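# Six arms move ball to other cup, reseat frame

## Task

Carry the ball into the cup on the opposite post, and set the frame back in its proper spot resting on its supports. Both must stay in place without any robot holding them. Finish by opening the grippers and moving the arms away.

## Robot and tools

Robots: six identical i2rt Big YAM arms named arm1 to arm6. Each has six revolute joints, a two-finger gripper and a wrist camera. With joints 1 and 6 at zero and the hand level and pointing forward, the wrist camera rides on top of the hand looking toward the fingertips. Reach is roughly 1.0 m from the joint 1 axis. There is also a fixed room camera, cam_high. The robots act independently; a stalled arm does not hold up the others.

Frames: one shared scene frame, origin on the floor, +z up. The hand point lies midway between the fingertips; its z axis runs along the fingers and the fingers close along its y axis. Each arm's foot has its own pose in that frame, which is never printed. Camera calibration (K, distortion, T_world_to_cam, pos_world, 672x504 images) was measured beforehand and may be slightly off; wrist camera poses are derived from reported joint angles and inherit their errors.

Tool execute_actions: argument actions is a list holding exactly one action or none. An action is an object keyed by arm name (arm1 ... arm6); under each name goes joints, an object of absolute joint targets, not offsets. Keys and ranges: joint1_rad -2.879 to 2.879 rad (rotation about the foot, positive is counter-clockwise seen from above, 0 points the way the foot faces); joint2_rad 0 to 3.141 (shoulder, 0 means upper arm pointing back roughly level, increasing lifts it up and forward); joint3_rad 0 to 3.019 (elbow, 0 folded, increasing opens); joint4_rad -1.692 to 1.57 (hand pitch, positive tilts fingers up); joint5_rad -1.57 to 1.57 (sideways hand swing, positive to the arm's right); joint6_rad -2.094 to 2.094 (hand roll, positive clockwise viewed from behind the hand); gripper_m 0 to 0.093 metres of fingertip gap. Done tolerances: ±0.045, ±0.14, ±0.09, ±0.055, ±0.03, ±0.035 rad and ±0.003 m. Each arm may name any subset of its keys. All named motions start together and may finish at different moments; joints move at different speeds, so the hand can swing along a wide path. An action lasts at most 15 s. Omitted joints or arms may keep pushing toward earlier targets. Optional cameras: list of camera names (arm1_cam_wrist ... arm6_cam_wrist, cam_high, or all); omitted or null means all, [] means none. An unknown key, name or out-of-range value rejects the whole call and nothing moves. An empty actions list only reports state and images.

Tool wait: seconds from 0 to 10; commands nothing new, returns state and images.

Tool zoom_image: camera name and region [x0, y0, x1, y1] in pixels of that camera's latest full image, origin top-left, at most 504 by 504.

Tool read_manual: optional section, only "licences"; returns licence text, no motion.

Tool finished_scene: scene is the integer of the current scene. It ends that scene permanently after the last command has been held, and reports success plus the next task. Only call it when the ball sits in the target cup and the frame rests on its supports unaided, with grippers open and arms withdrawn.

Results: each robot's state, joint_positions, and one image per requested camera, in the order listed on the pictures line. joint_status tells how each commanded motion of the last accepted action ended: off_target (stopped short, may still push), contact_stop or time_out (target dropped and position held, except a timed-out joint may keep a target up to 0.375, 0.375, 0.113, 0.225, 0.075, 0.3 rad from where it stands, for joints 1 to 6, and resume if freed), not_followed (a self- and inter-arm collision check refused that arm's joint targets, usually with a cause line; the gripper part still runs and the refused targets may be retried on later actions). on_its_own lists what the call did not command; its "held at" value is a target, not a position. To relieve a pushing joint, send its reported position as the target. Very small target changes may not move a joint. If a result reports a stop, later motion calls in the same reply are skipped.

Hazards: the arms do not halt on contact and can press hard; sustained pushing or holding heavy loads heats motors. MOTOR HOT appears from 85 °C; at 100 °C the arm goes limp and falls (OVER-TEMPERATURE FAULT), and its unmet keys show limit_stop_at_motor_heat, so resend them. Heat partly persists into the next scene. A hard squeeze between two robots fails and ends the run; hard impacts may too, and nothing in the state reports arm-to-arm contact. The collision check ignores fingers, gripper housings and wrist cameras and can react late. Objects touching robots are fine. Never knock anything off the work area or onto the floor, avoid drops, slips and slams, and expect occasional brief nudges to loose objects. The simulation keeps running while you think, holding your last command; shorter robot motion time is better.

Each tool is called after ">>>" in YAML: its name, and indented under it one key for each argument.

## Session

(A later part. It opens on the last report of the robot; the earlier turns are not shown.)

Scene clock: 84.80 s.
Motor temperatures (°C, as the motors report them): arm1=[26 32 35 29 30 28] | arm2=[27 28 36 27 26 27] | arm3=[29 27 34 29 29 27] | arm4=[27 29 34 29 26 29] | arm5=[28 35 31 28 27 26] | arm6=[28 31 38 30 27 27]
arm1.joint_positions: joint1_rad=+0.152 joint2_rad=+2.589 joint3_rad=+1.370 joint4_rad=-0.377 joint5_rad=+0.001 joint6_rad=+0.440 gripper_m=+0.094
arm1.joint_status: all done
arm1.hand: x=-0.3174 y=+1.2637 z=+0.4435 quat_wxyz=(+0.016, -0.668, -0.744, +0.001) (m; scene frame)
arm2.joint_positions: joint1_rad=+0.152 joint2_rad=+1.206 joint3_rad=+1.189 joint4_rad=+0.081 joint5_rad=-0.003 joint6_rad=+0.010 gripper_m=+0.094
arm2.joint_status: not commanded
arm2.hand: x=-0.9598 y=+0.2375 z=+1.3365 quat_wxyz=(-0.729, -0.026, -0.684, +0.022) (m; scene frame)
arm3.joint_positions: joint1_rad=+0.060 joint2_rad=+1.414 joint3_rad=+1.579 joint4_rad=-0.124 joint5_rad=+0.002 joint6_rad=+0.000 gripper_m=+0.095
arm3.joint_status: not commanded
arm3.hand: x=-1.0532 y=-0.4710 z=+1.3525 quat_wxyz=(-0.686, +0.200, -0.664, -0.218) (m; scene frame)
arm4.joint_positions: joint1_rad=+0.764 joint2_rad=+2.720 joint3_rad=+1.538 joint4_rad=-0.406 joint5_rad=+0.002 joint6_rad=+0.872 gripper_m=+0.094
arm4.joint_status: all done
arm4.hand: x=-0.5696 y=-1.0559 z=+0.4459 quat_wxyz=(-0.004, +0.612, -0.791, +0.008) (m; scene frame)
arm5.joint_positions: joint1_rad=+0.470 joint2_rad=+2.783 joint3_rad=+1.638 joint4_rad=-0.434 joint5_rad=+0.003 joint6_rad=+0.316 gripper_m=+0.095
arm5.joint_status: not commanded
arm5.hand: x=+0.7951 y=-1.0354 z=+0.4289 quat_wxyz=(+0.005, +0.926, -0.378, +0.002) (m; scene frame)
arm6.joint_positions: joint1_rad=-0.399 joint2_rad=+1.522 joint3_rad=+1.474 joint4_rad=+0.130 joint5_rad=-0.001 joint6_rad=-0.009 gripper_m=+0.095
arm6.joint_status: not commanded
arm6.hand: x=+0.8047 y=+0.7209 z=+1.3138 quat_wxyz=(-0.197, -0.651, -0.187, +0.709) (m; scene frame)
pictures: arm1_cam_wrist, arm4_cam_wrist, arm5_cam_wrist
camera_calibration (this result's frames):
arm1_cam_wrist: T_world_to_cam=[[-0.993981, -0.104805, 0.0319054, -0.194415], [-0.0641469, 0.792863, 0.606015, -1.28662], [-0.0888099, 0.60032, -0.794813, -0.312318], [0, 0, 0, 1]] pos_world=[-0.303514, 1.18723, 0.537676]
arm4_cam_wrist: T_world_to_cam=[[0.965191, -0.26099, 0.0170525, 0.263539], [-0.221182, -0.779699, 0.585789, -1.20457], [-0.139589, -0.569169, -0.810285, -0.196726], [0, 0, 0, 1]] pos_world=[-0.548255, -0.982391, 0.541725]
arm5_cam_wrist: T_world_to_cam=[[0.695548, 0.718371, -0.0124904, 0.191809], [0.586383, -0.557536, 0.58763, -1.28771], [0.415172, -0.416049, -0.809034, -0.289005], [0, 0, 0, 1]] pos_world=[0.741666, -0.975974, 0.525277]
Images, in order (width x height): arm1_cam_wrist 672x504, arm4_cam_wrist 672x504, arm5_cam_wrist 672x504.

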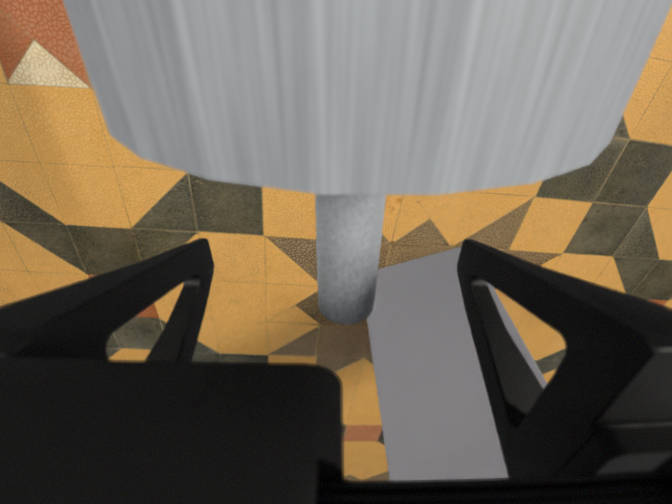

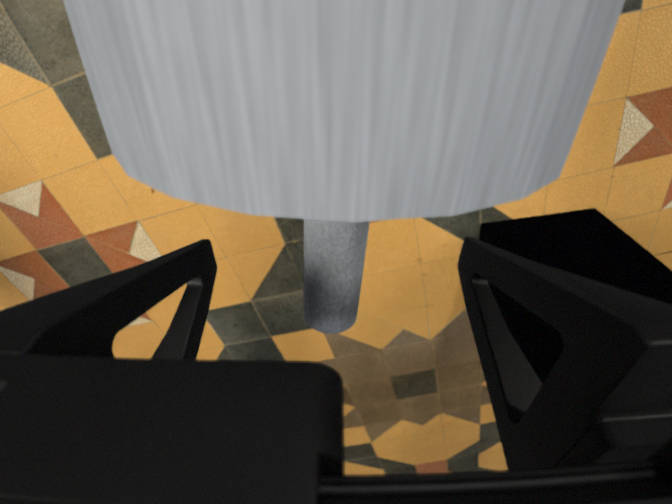

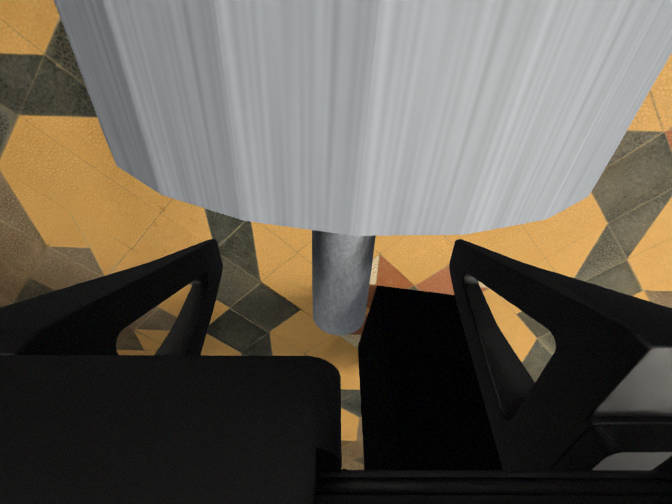

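>>> execute_actions:
  actions:
    - {"arm1":{"joints":{"gripper_m":0}},"arm5":{"joints":{"gripper_m":0}},"arm4":{"joints":{"gripper_m":0}}}
  cameras: []

>>> execute_actions:
  actions:
    - {"arm1":{"joints":{"joint1_rad":0.108,"joint2_rad":2.305,"joint3_rad":1.205,"joint4_rad":-0.445,"joint6_rad":0.375}},"arm4":{"joints":{"joint1_rad":0.75,"joint2_rad":2.44,"joint3_rad":1.35,"joint4_rad":-0.455,"joint6_rad":0.84}},"arm5":{"joints":{"joint1_rad":0.436,"joint2_rad":2.51,"joint3_rad":1.467,"joint4_rad":-0.495,"joint6_rad":0.26}}}
  cameras: ["cam_high","arm3_cam_wrist","arm2_cam_wrist"]

>>> zoom_image:
  camera: "arm3_cam_wrist"
  region: [310, 200, 410, 310]

>>> zoom_image:
  camera: "arm2_cam_wrist"
  region: [320, 240, 430, 350]

Scene clock: 101.47 s.
Motor temperatures (°C, as the motors report them): arm1=[26 32 34 29 30 28] | arm2=[27 28 37 27 26 27] | arm3=[29 27 34 29 29 27] | arm4=[27 30 34 29 26 29] | arm5=[28 36 31 28 27 26] | arm6=[28 31 38 30 27 27]
arm1.joint_positions: joint1_rad=+0.150 joint2_rad=+2.589 joint3_rad=+1.370 joint4_rad=-0.377 joint5_rad=+0.002 joint6_rad=+0.443 gripper_m=+0.019
arm1.joint_status: gripper_m off_target (ended at +0.019, target +0.000)
arm1.hand: x=-0.3180 y=+1.2634 z=+0.4433 quat_wxyz=(+0.016, -0.669, -0.743, +0.002) (m; scene frame)
arm2.joint_positions: joint1_rad=+0.152 joint2_rad=+1.206 joint3_rad=+1.189 joint4_rad=+0.081 joint5_rad=-0.003 joint6_rad=+0.010 gripper_m=+0.094
arm2.joint_status: not commanded
arm2.hand: x=-0.9598 y=+0.2375 z=+1.3365 quat_wxyz=(-0.729, -0.026, -0.684, +0.022) (m; scene frame)
arm3.joint_positions: joint1_rad=+0.060 joint2_rad=+1.414 joint3_rad=+1.579 joint4_rad=-0.124 joint5_rad=+0.002 joint6_rad=+0.000 gripper_m=+0.095
arm3.joint_status: not commanded
arm3.hand: x=-1.0532 y=-0.4710 z=+1.3525 quat_wxyz=(-0.686, +0.200, -0.664, -0.218) (m; scene frame)
arm4.joint_positions: joint1_rad=+0.764 joint2_rad=+2.720 joint3_rad=+1.540 joint4_rad=-0.403 joint5_rad=-0.004 joint6_rad=+0.900 gripper_m=+0.019
arm4.joint_status: gripper_m off_target (ended at +0.019, target +0.000)
arm4.hand: x=-0.5715 y=-1.0549 z=+0.4461 quat_wxyz=(-0.001, +0.600, -0.800, +0.005) (m; scene frame)
arm5.joint_positions: joint1_rad=+0.470 joint2_rad=+2.783 joint3_rad=+1.638 joint4_rad=-0.433 joint5_rad=+0.003 joint6_rad=+0.337 gripper_m=+0.019
arm5.joint_status: gripper_m off_target (ended at +0.019, target +0.000)
arm5.hand: x=+0.7951 y=-1.0350 z=+0.4289 quat_wxyz=(+0.004, +0.921, -0.389, +0.002) (m; scene frame)
arm6.joint_positions: joint1_rad=-0.399 joint2_rad=+1.522 joint3_rad=+1.474 joint4_rad=+0.130 joint5_rad=-0.001 joint6_rad=-0.009 gripper_m=+0.095
arm6.joint_status: not commanded
arm6.hand: x=+0.8047 y=+0.7209 z=+1.3138 quat_wxyz=(-0.197, -0.651, -0.187, +0.709) (m; scene frame)
pictures: none
No camera images: the call's "cameras" was empty. Leave "cameras" out to get every camera's image.

Scene clock: 102.57 s.
Motor temperatures (°C, as the motors report them): arm1=[26 32 34 29 30 28] | arm2=[27 28 37 27 26 27] | arm3=[29 27 34 29 29 27] | arm4=[27 30 34 29 26 29] | arm5=[28 36 31 28 27 26] | arm6=[28 31 38 30 27 27]
arm1.joint_positions: joint1_rad=+0.106 joint2_rad=+2.346 joint3_rad=+1.196 joint4_rad=-0.439 joint5_rad=+0.005 joint6_rad=+0.378 gripper_m=+0.019
arm1.joint_status: all done
arm1.hand: x=-0.3458 y=+1.2685 z=+0.5354 quat_wxyz=(+0.014, -0.662, -0.749, +0.003) (m; scene frame)
arm2.joint_positions: joint1_rad=+0.152 joint2_rad=+1.206 joint3_rad=+1.189 joint4_rad=+0.081 joint5_rad=-0.003 joint6_rad=+0.010 gripper_m=+0.094
arm2.joint_status: not commanded
arm2.hand: x=-0.9598 y=+0.2375 z=+1.3365 quat_wxyz=(-0.729, -0.026, -0.684, +0.022) (m; scene frame)
arm3.joint_positions: joint1_rad=+0.060 joint2_rad=+1.414 joint3_rad=+1.579 joint4_rad=-0.124 joint5_rad=+0.002 joint6_rad=+0.000 gripper_m=+0.095
arm3.joint_status: not commanded
arm3.hand: x=-1.0532 y=-0.4710 z=+1.3525 quat_wxyz=(-0.686, +0.200, -0.664, -0.218) (m; scene frame)
arm4.joint_positions: joint1_rad=+0.743 joint2_rad=+2.460 joint3_rad=+1.345 joint4_rad=-0.452 joint5_rad=+0.002 joint6_rad=+0.877 gripper_m=+0.019
arm4.joint_status: joint6_rad off_target (ended at +0.877, target +0.840); the others done
arm4.hand: x=-0.5566 y=-1.0567 z=+0.5493 quat_wxyz=(-0.004, +0.601, -0.799, -0.002) (m; scene frame)
arm5.joint_positions: joint1_rad=+0.421 joint2_rad=+2.538 joint3_rad=+1.461 joint4_rad=-0.485 joint5_rad=+0.000 joint6_rad=+0.275 gripper_m=+0.019
arm5.joint_status: all done
arm5.hand: x=+0.8091 y=-1.0113 z=+0.5294 quat_wxyz=(+0.005, +0.924, -0.382, -0.006) (m; scene frame)
arm6.joint_positions: joint1_rad=-0.399 joint2_rad=+1.522 joint3_rad=+1.474 joint4_rad=+0.130 joint5_rad=-0.001 joint6_rad=-0.009 gripper_m=+0.095
arm6.joint_status: not commanded
arm6.hand: x=+0.8047 y=+0.7209 z=+1.3138 quat_wxyz=(-0.197, -0.651, -0.187, +0.709) (m; scene frame)
pictures: arm2_cam_wrist, arm3_cam_wrist, cam_high
camera_calibration (this result's frames):
arm2_cam_wrist: T_world_to_cam=[[-0.0781867, -0.996723, -0.0207422, 0.188325], [-0.520777, 0.0585756, -0.851681, 0.628921], [0.850105, -0.0557881, -0.52365, 1.65542], [0, 0, 0, 1]] pos_world=[-1.06503, 0.243222, 1.40641]
arm3_cam_wrist: T_world_to_cam=[[0.553564, -0.832701, -0.0132638, 0.202014], [-0.467683, -0.29765, -0.832272, 0.496914], [0.689086, 0.46692, -0.554208, 1.81632], [0, 0, 0, 1]] pos_world=[-1.13103, -0.531952, 1.42287]
Images, in order (width x height): arm2_cam_wrist 672x504, arm3_cam_wrist 672x504, cam_high 672x504.

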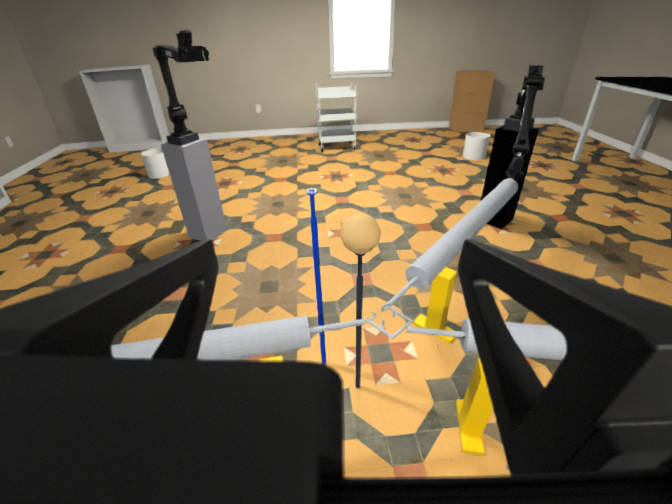

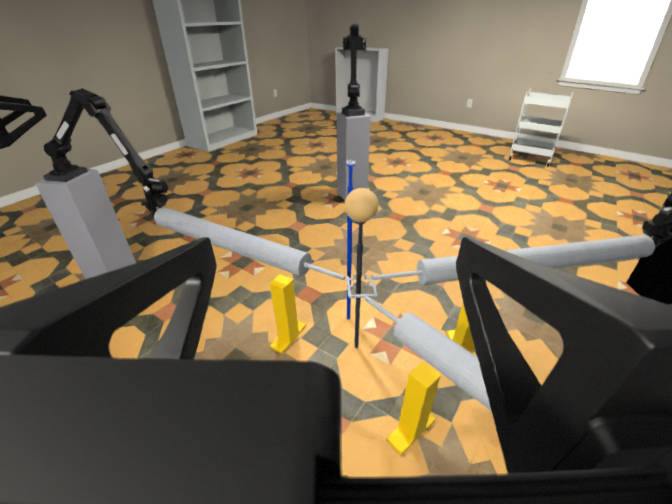

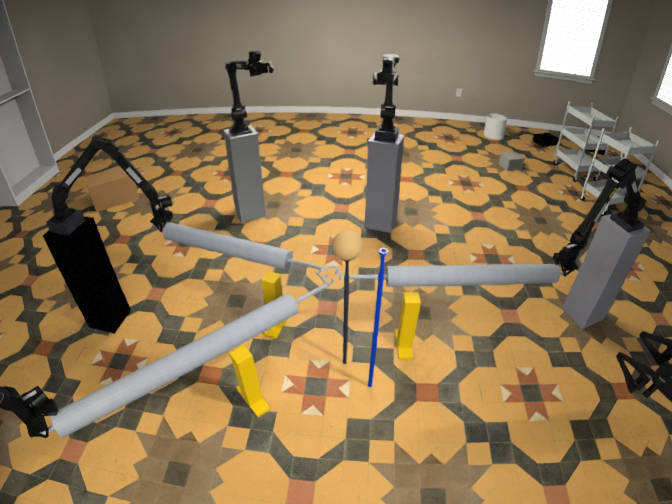

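Region (310, 200, 410, 310) of arm3_cam_wrist's 672x504 image, scaled by 4.582, with more detail than that image has; it fills the left 458 columns of this view, and the rest is white.

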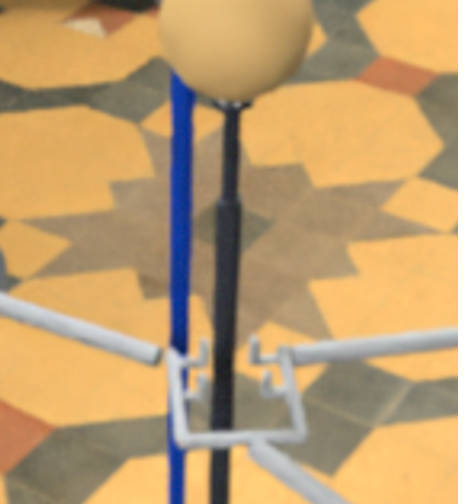

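Region (320, 240, 430, 350) of arm2_cam_wrist's 672x504 image, scaled by 4.582, with more detail than that image has.

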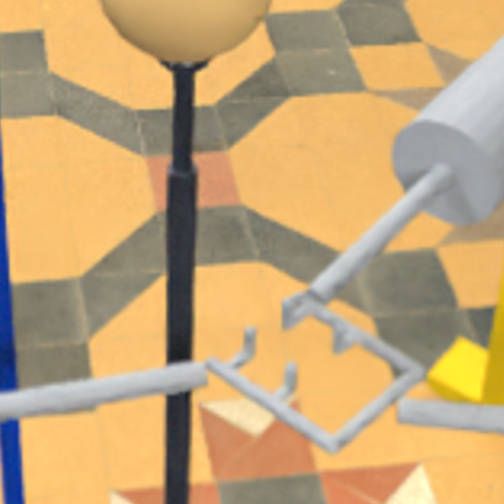

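>>> execute_actions:
  actions:
    - {"arm1":{"joints":{"joint1_rad":0.266,"joint2_rad":2.02,"joint3_rad":1.155,"joint4_rad":-0.675,"joint6_rad":0.55}},"arm4":{"joints":{"joint1_rad":0.61,"joint2_rad":2.187,"joint3_rad":1.296,"joint4_rad":-0.656,"joint6_rad":0.732}},"arm5":{"joints":{"joint1_rad":0.31,"joint2_rad":2.2,"joint3_rad":1.265,"joint4_rad":-0.603,"joint6_rad":0.147}}}
  cameras: ["arm3_cam_wrist","arm2_cam_wrist"]

>>> zoom_image:
  camera: "arm3_cam_wrist"
  region: [310, 180, 410, 280]

>>> zoom_image:
  camera: "arm2_cam_wrist"
  region: [320, 210, 420, 310]

Scene clock: 119.20 s.
Motor temperatures (°C, as the motors report them): arm1=[26 33 34 29 30 28] | arm2=[27 28 37 27 26 27] | arm3=[29 27 35 29 29 27] | arm4=[27 31 34 29 26 29] | arm5=[28 36 31 28 27 26] | arm6=[28 31 39 30 27 27]
arm1.joint_positions: joint1_rad=+0.267 joint2_rad=+2.055 joint3_rad=+1.141 joint4_rad=-0.675 joint5_rad=+0.002 joint6_rad=+0.547 gripper_m=+0.019
arm1.joint_status: all done
arm1.hand: x=-0.2784 y=+1.3115 z=+0.6616 quat_wxyz=(+0.013, -0.665, -0.747, +0.003) (m; scene frame)
arm2.joint_positions: joint1_rad=+0.152 joint2_rad=+1.206 joint3_rad=+1.189 joint4_rad=+0.081 joint5_rad=-0.003 joint6_rad=+0.010 gripper_m=+0.094
arm2.joint_status: not commanded
arm2.hand: x=-0.9598 y=+0.2375 z=+1.3365 quat_wxyz=(-0.729, -0.026, -0.684, +0.022) (m; scene frame)
arm3.joint_positions: joint1_rad=+0.060 joint2_rad=+1.414 joint3_rad=+1.579 joint4_rad=-0.124 joint5_rad=+0.002 joint6_rad=+0.000 gripper_m=+0.095
arm3.joint_status: not commanded
arm3.hand: x=-1.0532 y=-0.4710 z=+1.3525 quat_wxyz=(-0.686, +0.200, -0.664, -0.218) (m; scene frame)
arm4.joint_positions: joint1_rad=+0.597 joint2_rad=+2.202 joint3_rad=+1.281 joint4_rad=-0.654 joint5_rad=+0.004 joint6_rad=+0.746 gripper_m=+0.019
arm4.joint_status: all done
arm4.hand: x=-0.4913 y=-1.0165 z=+0.6683 quat_wxyz=(-0.005, +0.595, -0.803, +0.002) (m; scene frame)
arm5.joint_positions: joint1_rad=+0.300 joint2_rad=+2.230 joint3_rad=+1.256 joint4_rad=-0.599 joint5_rad=-0.002 joint6_rad=+0.161 gripper_m=+0.019
arm5.joint_status: all done
arm5.hand: x=+0.8736 y=-0.9738 z=+0.6478 quat_wxyz=(+0.007, +0.923, -0.386, -0.001) (m; scene frame)
arm6.joint_positions: joint1_rad=-0.399 joint2_rad=+1.522 joint3_rad=+1.474 joint4_rad=+0.130 joint5_rad=-0.001 joint6_rad=-0.009 gripper_m=+0.095
arm6.joint_status: not commanded
arm6.hand: x=+0.8047 y=+0.7209 z=+1.3138 quat_wxyz=(-0.197, -0.651, -0.187, +0.709) (m; scene frame)
pictures: arm2_cam_wrist, arm3_cam_wrist
camera_calibration (this result's frames):
arm2_cam_wrist: T_world_to_cam=[[-0.0781867, -0.996723, -0.0207422, 0.188325], [-0.520777, 0.0585756, -0.851681, 0.628921], [0.850105, -0.0557881, -0.52365, 1.65542], [0, 0, 0, 1]] pos_world=[-1.06503, 0.243222, 1.40641]
arm3_cam_wrist: T_world_to_cam=[[0.553564, -0.832701, -0.0132638, 0.202014], [-0.467683, -0.29765, -0.832272, 0.496914], [0.689086, 0.46692, -0.554208, 1.81632], [0, 0, 0, 1]] pos_world=[-1.13103, -0.531952, 1.42287]
Images, in order (width x height): arm2_cam_wrist 672x504, arm3_cam_wrist 672x504.

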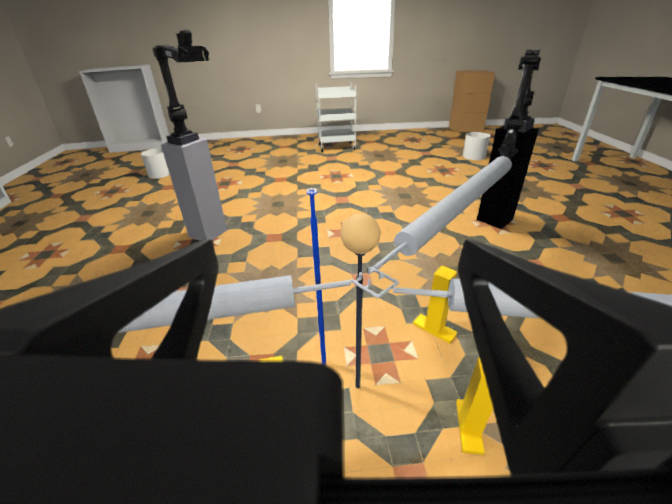

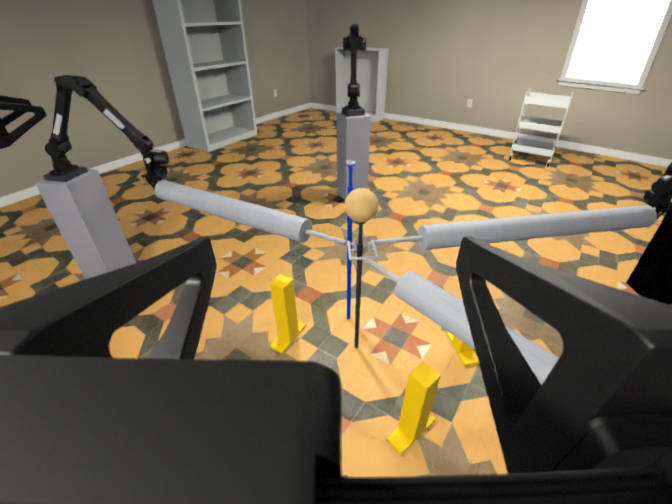

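Region (310, 180, 410, 280) of arm3_cam_wrist's 672x504 image, scaled by 5.040, with more detail than that image has.

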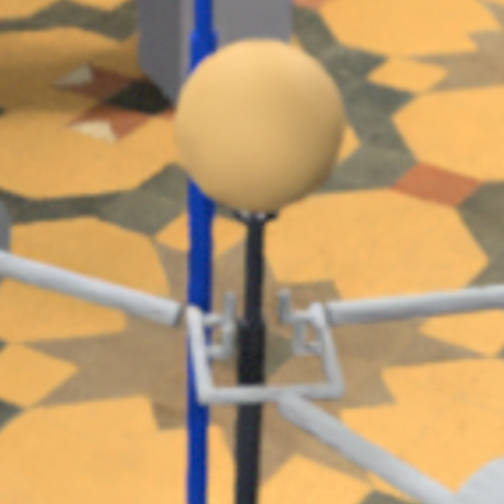

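Region (320, 210, 420, 310) of arm2_cam_wrist's 672x504 image, scaled by 5.040, with more detail than that image has.

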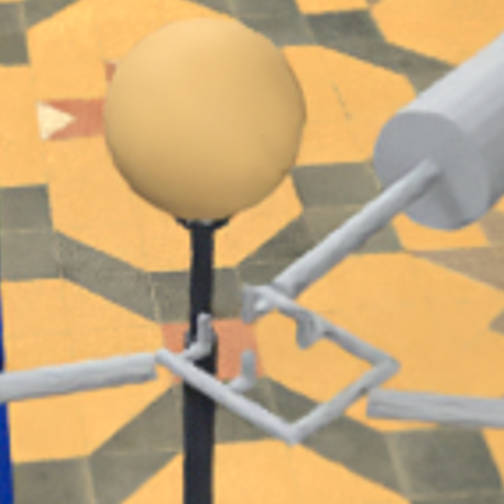

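>>> execute_actions:
  actions:
    - {"arm1":{"joints":{"joint1_rad":0.369,"joint2_rad":2.0,"joint6_rad":0.655}},"arm4":{"joints":{"joint1_rad":0.515,"joint3_rad":1.347,"joint4_rad":-0.70,"joint6_rad":0.645}},"arm5":{"joints":{"joint1_rad":0.215,"joint2_rad":2.165,"joint3_rad":1.22,"joint4_rad":-0.585,"joint6_rad":0.057}}}
  cameras: ["arm3_cam_wrist","arm2_cam_wrist"]

>>> zoom_image:
  camera: "arm3_cam_wrist"
  region: [310, 180, 410, 280]

>>> zoom_image:
  camera: "arm2_cam_wrist"
  region: [320, 210, 420, 310]

Scene clock: 129.57 s.
Motor temperatures (°C, as the motors report them): arm1=[26 33 35 29 30 28] | arm2=[27 28 37 27 26 27] | arm3=[29 27 35 29 29 27] | arm4=[27 31 35 29 26 29] | arm5=[28 36 31 28 27 26] | arm6=[28 31 39 30 27 27]
arm1.joint_positions: joint1_rad=+0.369 joint2_rad=+2.055 joint3_rad=+1.141 joint4_rad=-0.667 joint5_rad=+0.006 joint6_rad=+0.649 gripper_m=+0.019
arm1.joint_status: all done
arm1.hand: x=-0.2397 y=+1.3421 z=+0.6611 quat_wxyz=(+0.009, -0.665, -0.747, +0.007) (m; scene frame)
arm2.joint_positions: joint1_rad=+0.152 joint2_rad=+1.206 joint3_rad=+1.189 joint4_rad=+0.081 joint5_rad=-0.003 joint6_rad=+0.010 gripper_m=+0.094
arm2.joint_status: not commanded
arm2.hand: x=-0.9598 y=+0.2375 z=+1.3365 quat_wxyz=(-0.729, -0.026, -0.684, +0.022) (m; scene frame)
arm3.joint_positions: joint1_rad=+0.060 joint2_rad=+1.414 joint3_rad=+1.579 joint4_rad=-0.124 joint5_rad=+0.002 joint6_rad=+0.000 gripper_m=+0.095
arm3.joint_status: not commanded
arm3.hand: x=-1.0532 y=-0.4710 z=+1.3525 quat_wxyz=(-0.686, +0.200, -0.664, -0.218) (m; scene frame)
arm4.joint_positions: joint1_rad=+0.502 joint2_rad=+2.202 joint3_rad=+1.315 joint4_rad=-0.687 joint5_rad=+0.004 joint6_rad=+0.654 gripper_m=+0.019
arm4.joint_status: all done
arm4.hand: x=-0.4486 y=-0.9871 z=+0.6767 quat_wxyz=(-0.005, +0.594, -0.804, +0.002) (m; scene frame)
arm5.joint_positions: joint1_rad=+0.203 joint2_rad=+2.216 joint3_rad=+1.218 joint4_rad=-0.588 joint5_rad=+0.000 joint6_rad=+0.063 gripper_m=+0.019
arm5.joint_status: all done
arm5.hand: x=+0.9162 y=-0.9436 z=+0.6463 quat_wxyz=(+0.008, +0.923, -0.385, +0.005) (m; scene frame)
arm6.joint_positions: joint1_rad=-0.399 joint2_rad=+1.522 joint3_rad=+1.474 joint4_rad=+0.130 joint5_rad=-0.001 joint6_rad=-0.009 gripper_m=+0.095
arm6.joint_status: not commanded
arm6.hand: x=+0.8047 y=+0.7209 z=+1.3138 quat_wxyz=(-0.197, -0.651, -0.187, +0.709) (m; scene frame)
pictures: arm2_cam_wrist, arm3_cam_wrist
camera_calibration (this result's frames):
arm2_cam_wrist: T_world_to_cam=[[-0.0781867, -0.996723, -0.0207422, 0.188325], [-0.520777, 0.0585756, -0.851681, 0.628921], [0.850105, -0.0557881, -0.52365, 1.65542], [0, 0, 0, 1]] pos_world=[-1.06503, 0.243222, 1.40641]
arm3_cam_wrist: T_world_to_cam=[[0.553564, -0.832701, -0.0132638, 0.202014], [-0.467683, -0.29765, -0.832272, 0.496914], [0.689086, 0.46692, -0.554208, 1.81632], [0, 0, 0, 1]] pos_world=[-1.13103, -0.531952, 1.42287]
Images, in order (width x height): arm2_cam_wrist 672x504, arm3_cam_wrist 672x504.

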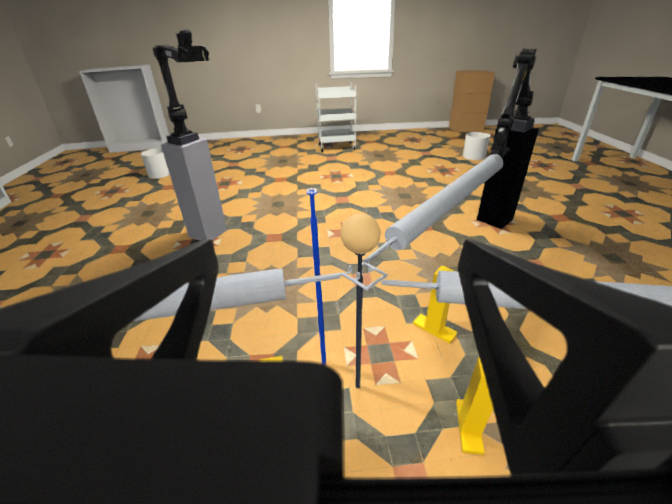

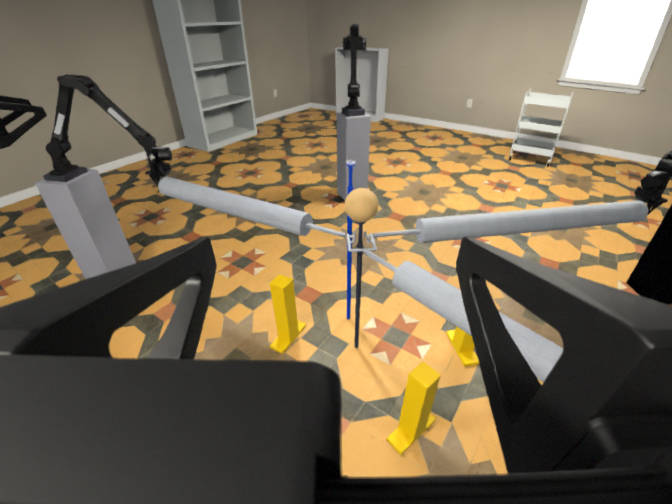

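Region (310, 180, 410, 280) of arm3_cam_wrist's 672x504 image, scaled by 5.040, with more detail than that image has.

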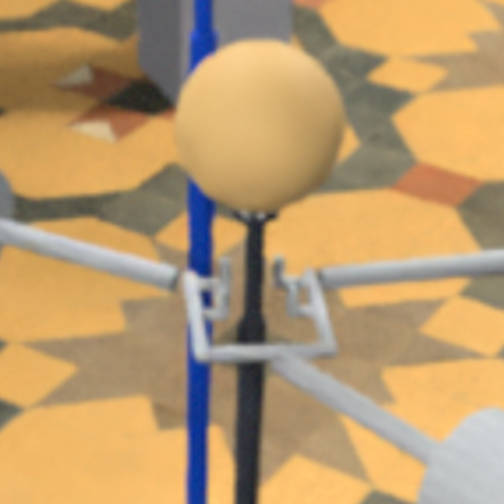

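Region (320, 210, 420, 310) of arm2_cam_wrist's 672x504 image, scaled by 5.040, with more detail than that image has.

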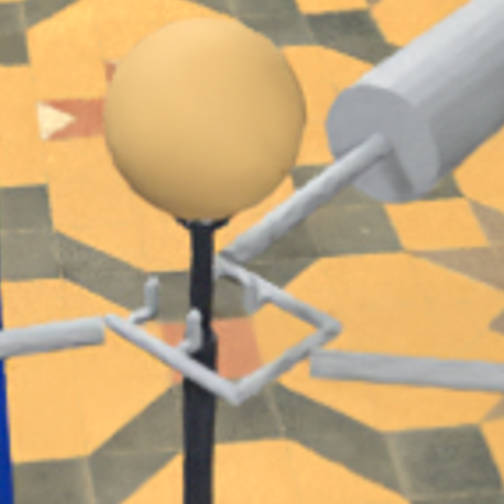

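>>> execute_actions:
  actions:
    - {"arm1":{"joints":{"joint2_rad":1.897,"joint4_rad":-0.778}},"arm4":{"joints":{"joint2_rad":2.09,"joint4_rad":-0.776}},"arm5":{"joints":{"joint2_rad":2.06,"joint4_rad":-0.718}}}
  cameras: ["arm3_cam_wrist","arm2_cam_wrist"]

>>> zoom_image:
  camera: "arm3_cam_wrist"
  region: [310, 180, 410, 280]

>>> zoom_image:
  camera: "arm2_cam_wrist"
  region: [320, 210, 420, 310]

Scene clock: 139.23 s.
Motor temperatures (°C, as the motors report them): arm1=[26 34 35 29 30 28] | arm2=[27 28 38 27 26 27] | arm3=[29 27 35 29 29 27] | arm4=[27 31 35 29 26 29] | arm5=[28 36 31 28 27 26] | arm6=[28 31 39 30 27 27]
arm1.joint_positions: joint1_rad=+0.367 joint2_rad=+1.947 joint3_rad=+1.141 joint4_rad=-0.776 joint5_rad=+0.001 joint6_rad=+0.644 gripper_m=+0.019
arm1.joint_status: all done
arm1.hand: x=-0.2413 y=+1.3442 z=+0.7119 quat_wxyz=(+0.009, -0.664, -0.748, +0.004) (m; scene frame)
arm2.joint_positions: joint1_rad=+0.152 joint2_rad=+1.206 joint3_rad=+1.189 joint4_rad=+0.081 joint5_rad=-0.003 joint6_rad=+0.010 gripper_m=+0.094
arm2.joint_status: not commanded
arm2.hand: x=-0.9598 y=+0.2375 z=+1.3365 quat_wxyz=(-0.729, -0.026, -0.684, +0.022) (m; scene frame)
arm3.joint_positions: joint1_rad=+0.060 joint2_rad=+1.414 joint3_rad=+1.579 joint4_rad=-0.124 joint5_rad=+0.002 joint6_rad=+0.000 gripper_m=+0.095
arm3.joint_status: not commanded
arm3.hand: x=-1.0532 y=-0.4710 z=+1.3525 quat_wxyz=(-0.686, +0.200, -0.664, -0.218) (m; scene frame)
arm4.joint_positions: joint1_rad=+0.504 joint2_rad=+2.122 joint3_rad=+1.317 joint4_rad=-0.768 joint5_rad=+0.005 joint6_rad=+0.654 gripper_m=+0.019
arm4.joint_status: all done
arm4.hand: x=-0.4499 y=-0.9862 z=+0.7188 quat_wxyz=(-0.005, +0.595, -0.804, +0.001) (m; scene frame)
arm5.joint_positions: joint1_rad=+0.205 joint2_rad=+2.092 joint3_rad=+1.214 joint4_rad=-0.706 joint5_rad=+0.001 joint6_rad=+0.064 gripper_m=+0.019
arm5.joint_status: all done
arm5.hand: x=+0.9143 y=-0.9420 z=+0.7063 quat_wxyz=(+0.007, +0.923, -0.385, +0.005) (m; scene frame)
arm6.joint_positions: joint1_rad=-0.399 joint2_rad=+1.522 joint3_rad=+1.474 joint4_rad=+0.130 joint5_rad=-0.001 joint6_rad=-0.009 gripper_m=+0.095
arm6.joint_status: not commanded
arm6.hand: x=+0.8047 y=+0.7209 z=+1.3138 quat_wxyz=(-0.197, -0.651, -0.187, +0.709) (m; scene frame)
pictures: arm2_cam_wrist, arm3_cam_wrist
camera_calibration (this result's frames):
arm2_cam_wrist: T_world_to_cam=[[-0.0781867, -0.996723, -0.0207422, 0.188325], [-0.520777, 0.0585756, -0.851681, 0.628921], [0.850105, -0.0557881, -0.52365, 1.65542], [0, 0, 0, 1]] pos_world=[-1.06503, 0.243222, 1.40641]
arm3_cam_wrist: T_world_to_cam=[[0.553564, -0.832701, -0.0132638, 0.202014], [-0.467683, -0.29765, -0.832272, 0.496914], [0.689086, 0.46692, -0.554208, 1.81632], [0, 0, 0, 1]] pos_world=[-1.13103, -0.531952, 1.42287]
Images, in order (width x height): arm2_cam_wrist 672x504, arm3_cam_wrist 672x504.

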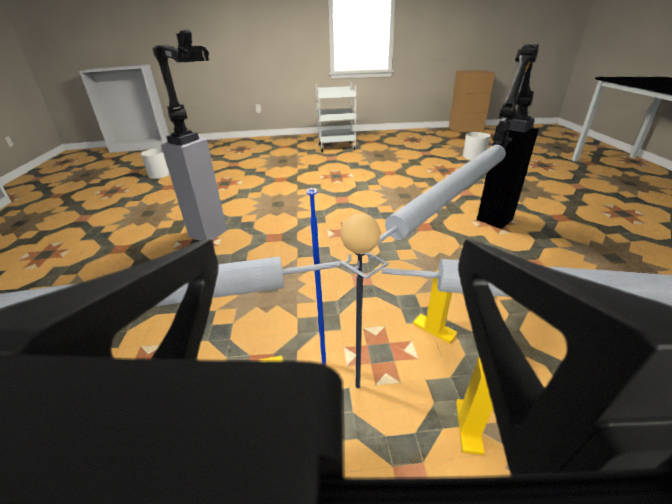

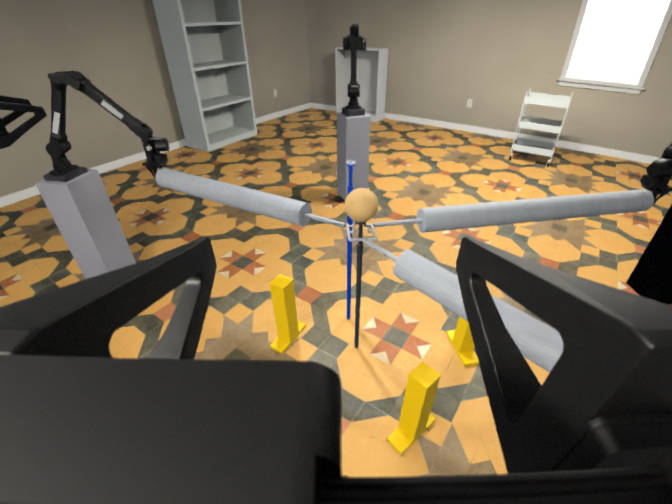

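Region (310, 180, 410, 280) of arm3_cam_wrist's 672x504 image, scaled by 5.040, with more detail than that image has.

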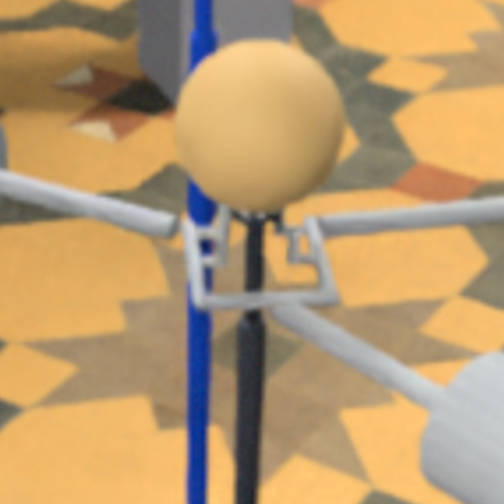

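Region (320, 210, 420, 310) of arm2_cam_wrist's 672x504 image, scaled by 5.040, with more detail than that image has.

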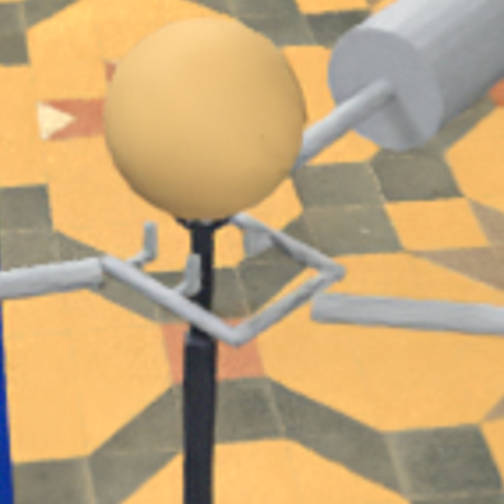

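>>> execute_actions:
  actions:
    - {"arm1":{"joints":{"joint2_rad":1.785,"joint3_rad":1.23,"joint4_rad":-0.93}},"arm4":{"joints":{"joint2_rad":1.975,"joint3_rad":1.365,"joint4_rad":-0.9}},"arm5":{"joints":{"joint2_rad":1.94,"joint3_rad":1.245,"joint4_rad":-0.84}}}
  cameras: ["arm2_cam_wrist"]

Scene clock: 151.70 s.
Motor temperatures (°C, as the motors report them): arm1=[26 34 35 29 30 28] | arm2=[27 28 38 27 26 27] | arm3=[29 27 35 29 29 27] | arm4=[27 31 36 29 26 29] | arm5=[28 36 31 28 27 26] | arm6=[28 31 39 30 27 27]
arm1.joint_positions: joint1_rad=+0.361 joint2_rad=+1.840 joint3_rad=+1.172 joint4_rad=-0.908 joint5_rad=+0.006 joint6_rad=+0.641 gripper_m=+0.019
arm1.joint_status: all done
arm1.hand: x=-0.2431 y=+1.3412 z=+0.7704 quat_wxyz=(+0.007, -0.665, -0.747, +0.007) (m; scene frame)
arm2.joint_positions: joint1_rad=+0.152 joint2_rad=+1.206 joint3_rad=+1.189 joint4_rad=+0.081 joint5_rad=-0.003 joint6_rad=+0.010 gripper_m=+0.094
arm2.joint_status: not commanded
arm2.hand: x=-0.9598 y=+0.2375 z=+1.3365 quat_wxyz=(-0.729, -0.026, -0.684, +0.022) (m; scene frame)
arm3.joint_positions: joint1_rad=+0.060 joint2_rad=+1.414 joint3_rad=+1.579 joint4_rad=-0.124 joint5_rad=+0.002 joint6_rad=+0.000 gripper_m=+0.095
arm3.joint_status: not commanded
arm3.hand: x=-1.0532 y=-0.4710 z=+1.3525 quat_wxyz=(-0.686, +0.200, -0.664, -0.218) (m; scene frame)
arm4.joint_positions: joint1_rad=+0.504 joint2_rad=+2.008 joint3_rad=+1.317 joint4_rad=-0.886 joint5_rad=+0.009 joint6_rad=+0.654 gripper_m=+0.019
arm4.joint_status: all done
arm4.hand: x=-0.4476 y=-0.9915 z=+0.7779 quat_wxyz=(-0.007, +0.595, -0.804, +0.004) (m; scene frame)
arm5.joint_positions: joint1_rad=+0.207 joint2_rad=+1.972 joint3_rad=+1.214 joint4_rad=-0.821 joint5_rad=+0.001 joint6_rad=+0.064 gripper_m=+0.019
arm5.joint_status: all done
arm5.hand: x=+0.9158 y=-0.9437 z=+0.7650 quat_wxyz=(+0.006, +0.923, -0.384, +0.002) (m; scene frame)
arm6.joint_positions: joint1_rad=-0.399 joint2_rad=+1.522 joint3_rad=+1.474 joint4_rad=+0.130 joint5_rad=-0.001 joint6_rad=-0.009 gripper_m=+0.095
arm6.joint_status: not commanded
arm6.hand: x=+0.8047 y=+0.7209 z=+1.3138 quat_wxyz=(-0.197, -0.651, -0.187, +0.709) (m; scene frame)
pictures: arm2_cam_wrist
camera_calibration (this result's frames):
arm2_cam_wrist: T_world_to_cam=[[-0.0781867, -0.996723, -0.0207422, 0.188325], [-0.520777, 0.0585756, -0.851681, 0.628921], [0.850105, -0.0557881, -0.52365, 1.65542], [0, 0, 0, 1]] pos_world=[-1.06503, 0.243222, 1.40641]
Images, in order (width x height): arm2_cam_wrist 672x504.

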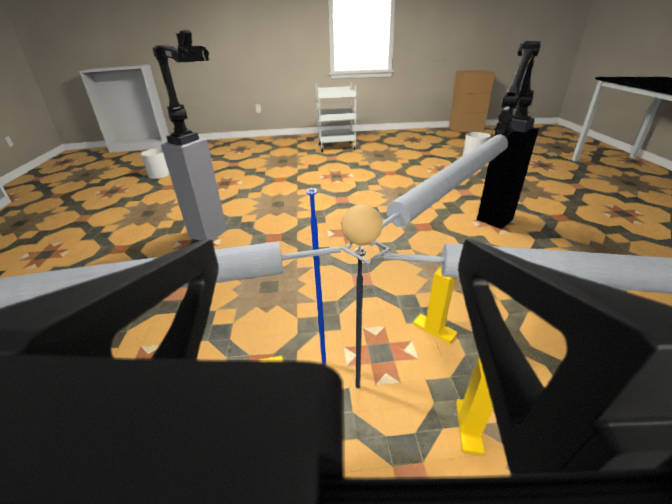

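>>> execute_actions:
  actions:
    - {"arm1":{"joints":{"joint2_rad":1.665,"joint3_rad":1.355,"joint4_rad":-1.175}},"arm4":{"joints":{"joint2_rad":1.837,"joint3_rad":1.45,"joint4_rad":-1.112}},"arm5":{"joints":{"joint2_rad":1.79,"joint3_rad":1.325,"joint4_rad":-1.045}}}
  cameras: []

>>> execute_actions:
  actions:
    - {"arm1":{"joints":{"joint1_rad":0.571,"joint2_rad":1.61,"joint3_rad":1.555,"joint4_rad":-1.43,"joint6_rad":0.857}},"arm4":{"joints":{"joint1_rad":0.36,"joint2_rad":1.89,"joint3_rad":1.81,"joint4_rad":-1.415,"joint6_rad":0.492}},"arm5":{"joints":{"joint1_rad":0.018,"joint2_rad":1.697,"joint3_rad":1.49,"joint4_rad":-1.295,"joint6_rad":-0.14}}}
  cameras: ["arm3_cam_wrist","arm2_cam_wrist","cam_high","arm6_cam_wrist"]

>>> zoom_image:
  camera: "arm3_cam_wrist"
  region: [300, 110, 410, 220]

>>> zoom_image:
  camera: "arm2_cam_wrist"
  region: [270, 130, 380, 240]

Scene clock: 161.77 s.
Motor temperatures (°C, as the motors report them): arm1=[26 34 37 29 30 28] | arm2=[27 28 38 27 26 27] | arm3=[29 27 35 29 29 27] | arm4=[27 31 37 29 26 29] | arm5=[28 36 32 28 27 26] | arm6=[28 31 40 30 27 27]
arm1.joint_positions: joint1_rad=+0.361 joint2_rad=+1.712 joint3_rad=+1.282 joint4_rad=-1.156 joint5_rad=+0.005 joint6_rad=+0.641 gripper_m=+0.019
arm1.joint_status: all done
arm1.hand: x=-0.2424 y=+1.3417 z=+0.8662 quat_wxyz=(+0.012, -0.665, -0.747, +0.006) (m; scene frame)
arm2.joint_positions: joint1_rad=+0.152 joint2_rad=+1.206 joint3_rad=+1.189 joint4_rad=+0.081 joint5_rad=-0.003 joint6_rad=+0.010 gripper_m=+0.094
arm2.joint_status: not commanded
arm2.hand: x=-0.9598 y=+0.2375 z=+1.3365 quat_wxyz=(-0.729, -0.026, -0.684, +0.022) (m; scene frame)
arm3.joint_positions: joint1_rad=+0.060 joint2_rad=+1.414 joint3_rad=+1.579 joint4_rad=-0.124 joint5_rad=+0.002 joint6_rad=+0.000 gripper_m=+0.095
arm3.joint_status: not commanded
arm3.hand: x=-1.0532 y=-0.4710 z=+1.3525 quat_wxyz=(-0.686, +0.200, -0.664, -0.218) (m; scene frame)
arm4.joint_positions: joint1_rad=+0.504 joint2_rad=+1.864 joint3_rad=+1.391 joint4_rad=-1.104 joint5_rad=+0.009 joint6_rad=+0.654 gripper_m=+0.019
arm4.joint_status: all done
arm4.hand: x=-0.4475 y=-0.9934 z=+0.8761 quat_wxyz=(-0.007, +0.595, -0.804, +0.003) (m; scene frame)
arm5.joint_positions: joint1_rad=+0.210 joint2_rad=+1.818 joint3_rad=+1.276 joint4_rad=-1.028 joint5_rad=-0.003 joint6_rad=+0.068 gripper_m=+0.019
arm5.joint_status: all done
arm5.hand: x=+0.9147 y=-0.9444 z=+0.8591 quat_wxyz=(+0.007, +0.923, -0.384, -0.003) (m; scene frame)
arm6.joint_positions: joint1_rad=-0.399 joint2_rad=+1.522 joint3_rad=+1.474 joint4_rad=+0.130 joint5_rad=-0.001 joint6_rad=-0.009 gripper_m=+0.095
arm6.joint_status: not commanded
arm6.hand: x=+0.8047 y=+0.7209 z=+1.3138 quat_wxyz=(-0.197, -0.651, -0.187, +0.709) (m; scene frame)
pictures: none
No camera images: the call's "cameras" was empty. Leave "cameras" out to get every camera's image.

Scene clock: 163.07 s.
Motor temperatures (°C, as the motors report them): arm1=[26 34 37 29 30 28] | arm2=[27 28 38 27 26 27] | arm3=[29 27 35 29 29 27] | arm4=[27 31 38 29 26 29] | arm5=[28 36 33 28 27 26] | arm6=[28 31 40 30 27 27]
arm1.joint_positions: joint1_rad=+0.575 joint2_rad=+1.677 joint3_rad=+1.473 joint4_rad=-1.422 joint5_rad=+0.002 joint6_rad=+0.859 gripper_m=+0.019
arm1.joint_status: all done
arm1.hand: x=-0.1700 y=+1.4188 z=+0.9518 quat_wxyz=(+0.031, -0.666, -0.745, +0.009) (m; scene frame)
arm2.joint_positions: joint1_rad=+0.152 joint2_rad=+1.206 joint3_rad=+1.189 joint4_rad=+0.081 joint5_rad=-0.003 joint6_rad=+0.010 gripper_m=+0.094
arm2.joint_status: not commanded
arm2.hand: x=-0.9598 y=+0.2375 z=+1.3365 quat_wxyz=(-0.729, -0.026, -0.684, +0.022) (m; scene frame)
arm3.joint_positions: joint1_rad=+0.060 joint2_rad=+1.414 joint3_rad=+1.579 joint4_rad=-0.124 joint5_rad=+0.002 joint6_rad=+0.000 gripper_m=+0.095
arm3.joint_status: not commanded
arm3.hand: x=-1.0532 y=-0.4710 z=+1.3525 quat_wxyz=(-0.686, +0.200, -0.664, -0.218) (m; scene frame)
arm4.joint_positions: joint1_rad=+0.345 joint2_rad=+1.936 joint3_rad=+1.744 joint4_rad=-1.413 joint5_rad=+0.004 joint6_rad=+0.500 gripper_m=+0.019
arm4.joint_status: all done
arm4.hand: x=-0.3773 y=-0.9200 z=+0.9643 quat_wxyz=(+0.002, +0.593, -0.805, +0.016) (m; scene frame)
arm5.joint_positions: joint1_rad=+0.015 joint2_rad=+1.737 joint3_rad=+1.430 joint4_rad=-1.277 joint5_rad=-0.003 joint6_rad=-0.125 gripper_m=+0.019
arm5.joint_status: all done
arm5.hand: x=+0.9849 y=-0.8726 z=+0.9514 quat_wxyz=(+0.010, +0.923, -0.385, +0.003) (m; scene frame)
arm6.joint_positions: joint1_rad=-0.399 joint2_rad=+1.522 joint3_rad=+1.474 joint4_rad=+0.130 joint5_rad=-0.001 joint6_rad=-0.009 gripper_m=+0.095
arm6.joint_status: not commanded
arm6.hand: x=+0.8047 y=+0.7209 z=+1.3138 quat_wxyz=(-0.197, -0.651, -0.187, +0.709) (m; scene frame)
pictures: arm2_cam_wrist, arm3_cam_wrist, arm6_cam_wrist, cam_high
camera_calibration (this result's frames):
arm2_cam_wrist: T_world_to_cam=[[-0.0781867, -0.996723, -0.0207422, 0.188325], [-0.520777, 0.0585756, -0.851681, 0.628921], [0.850105, -0.0557881, -0.52365, 1.65542], [0, 0, 0, 1]] pos_world=[-1.06503, 0.243222, 1.40641]
arm3_cam_wrist: T_world_to_cam=[[0.553564, -0.832701, -0.0132638, 0.202014], [-0.467683, -0.29765, -0.832272, 0.496914], [0.689086, 0.46692, -0.554208, 1.81632], [0, 0, 0, 1]] pos_world=[-1.13103, -0.531952, 1.42287]
arm6_cam_wrist: T_world_to_cam=[[-0.516592, 0.856228, 0.00238924, -0.203968], [0.450006, 0.273876, -0.849992, 0.556408], [-0.728441, -0.438024, -0.526791, 1.71645], [0, 0, 0, 1]] pos_world=[0.894578, 0.774103, 1.37764]
Images, in order (width x height): arm2_cam_wrist 672x504, arm3_cam_wrist 672x504, arm6_cam_wrist 672x504, cam_high 672x504.

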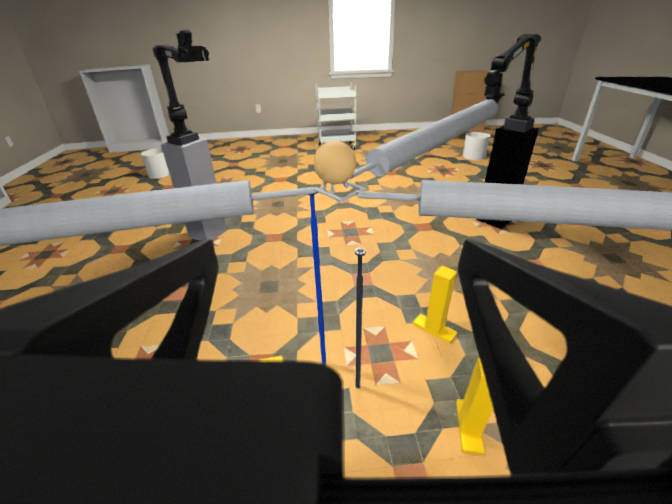

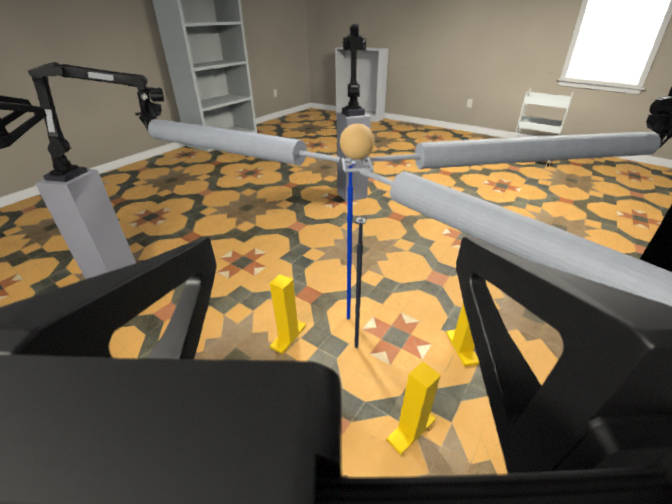

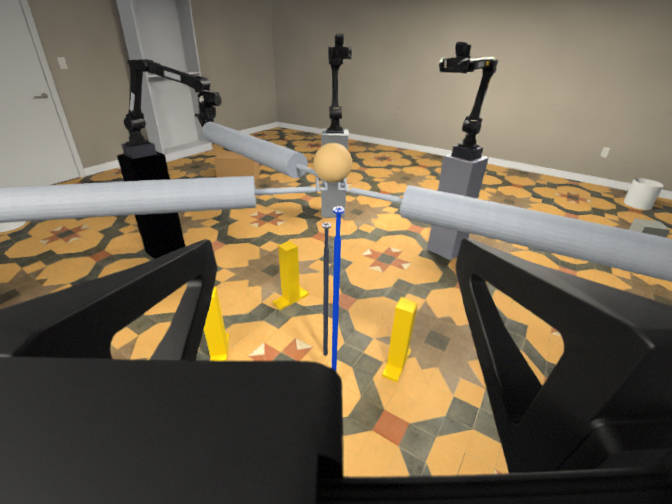

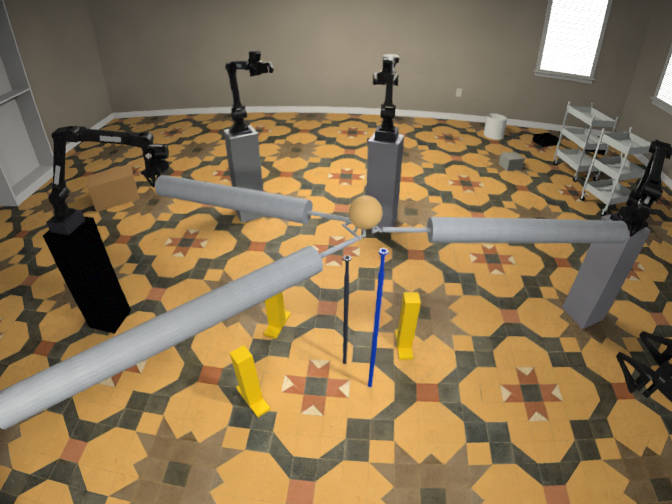

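Region (300, 110, 410, 220) of arm3_cam_wrist's 672x504 image, scaled by 4.582, with more detail than that image has.

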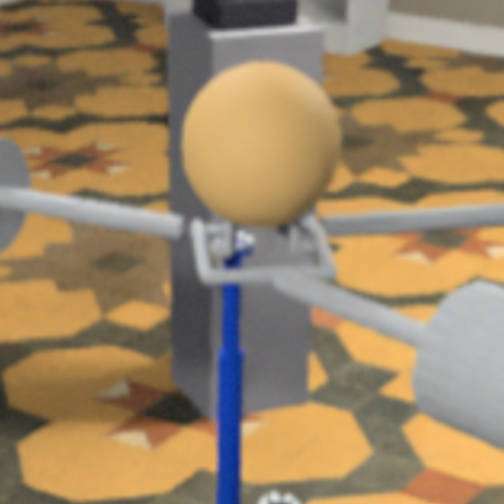

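Region (270, 130, 380, 240) of arm2_cam_wrist's 672x504 image, scaled by 4.582, with more detail than that image has.

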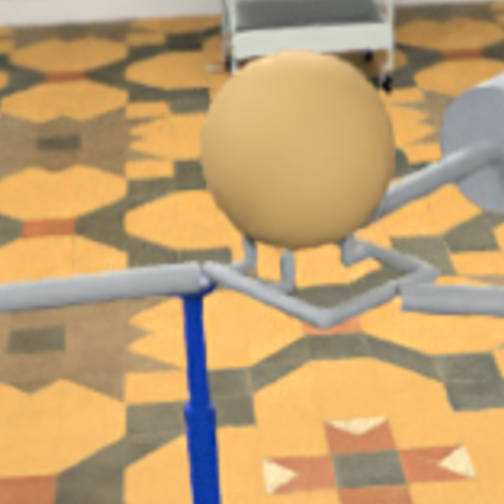

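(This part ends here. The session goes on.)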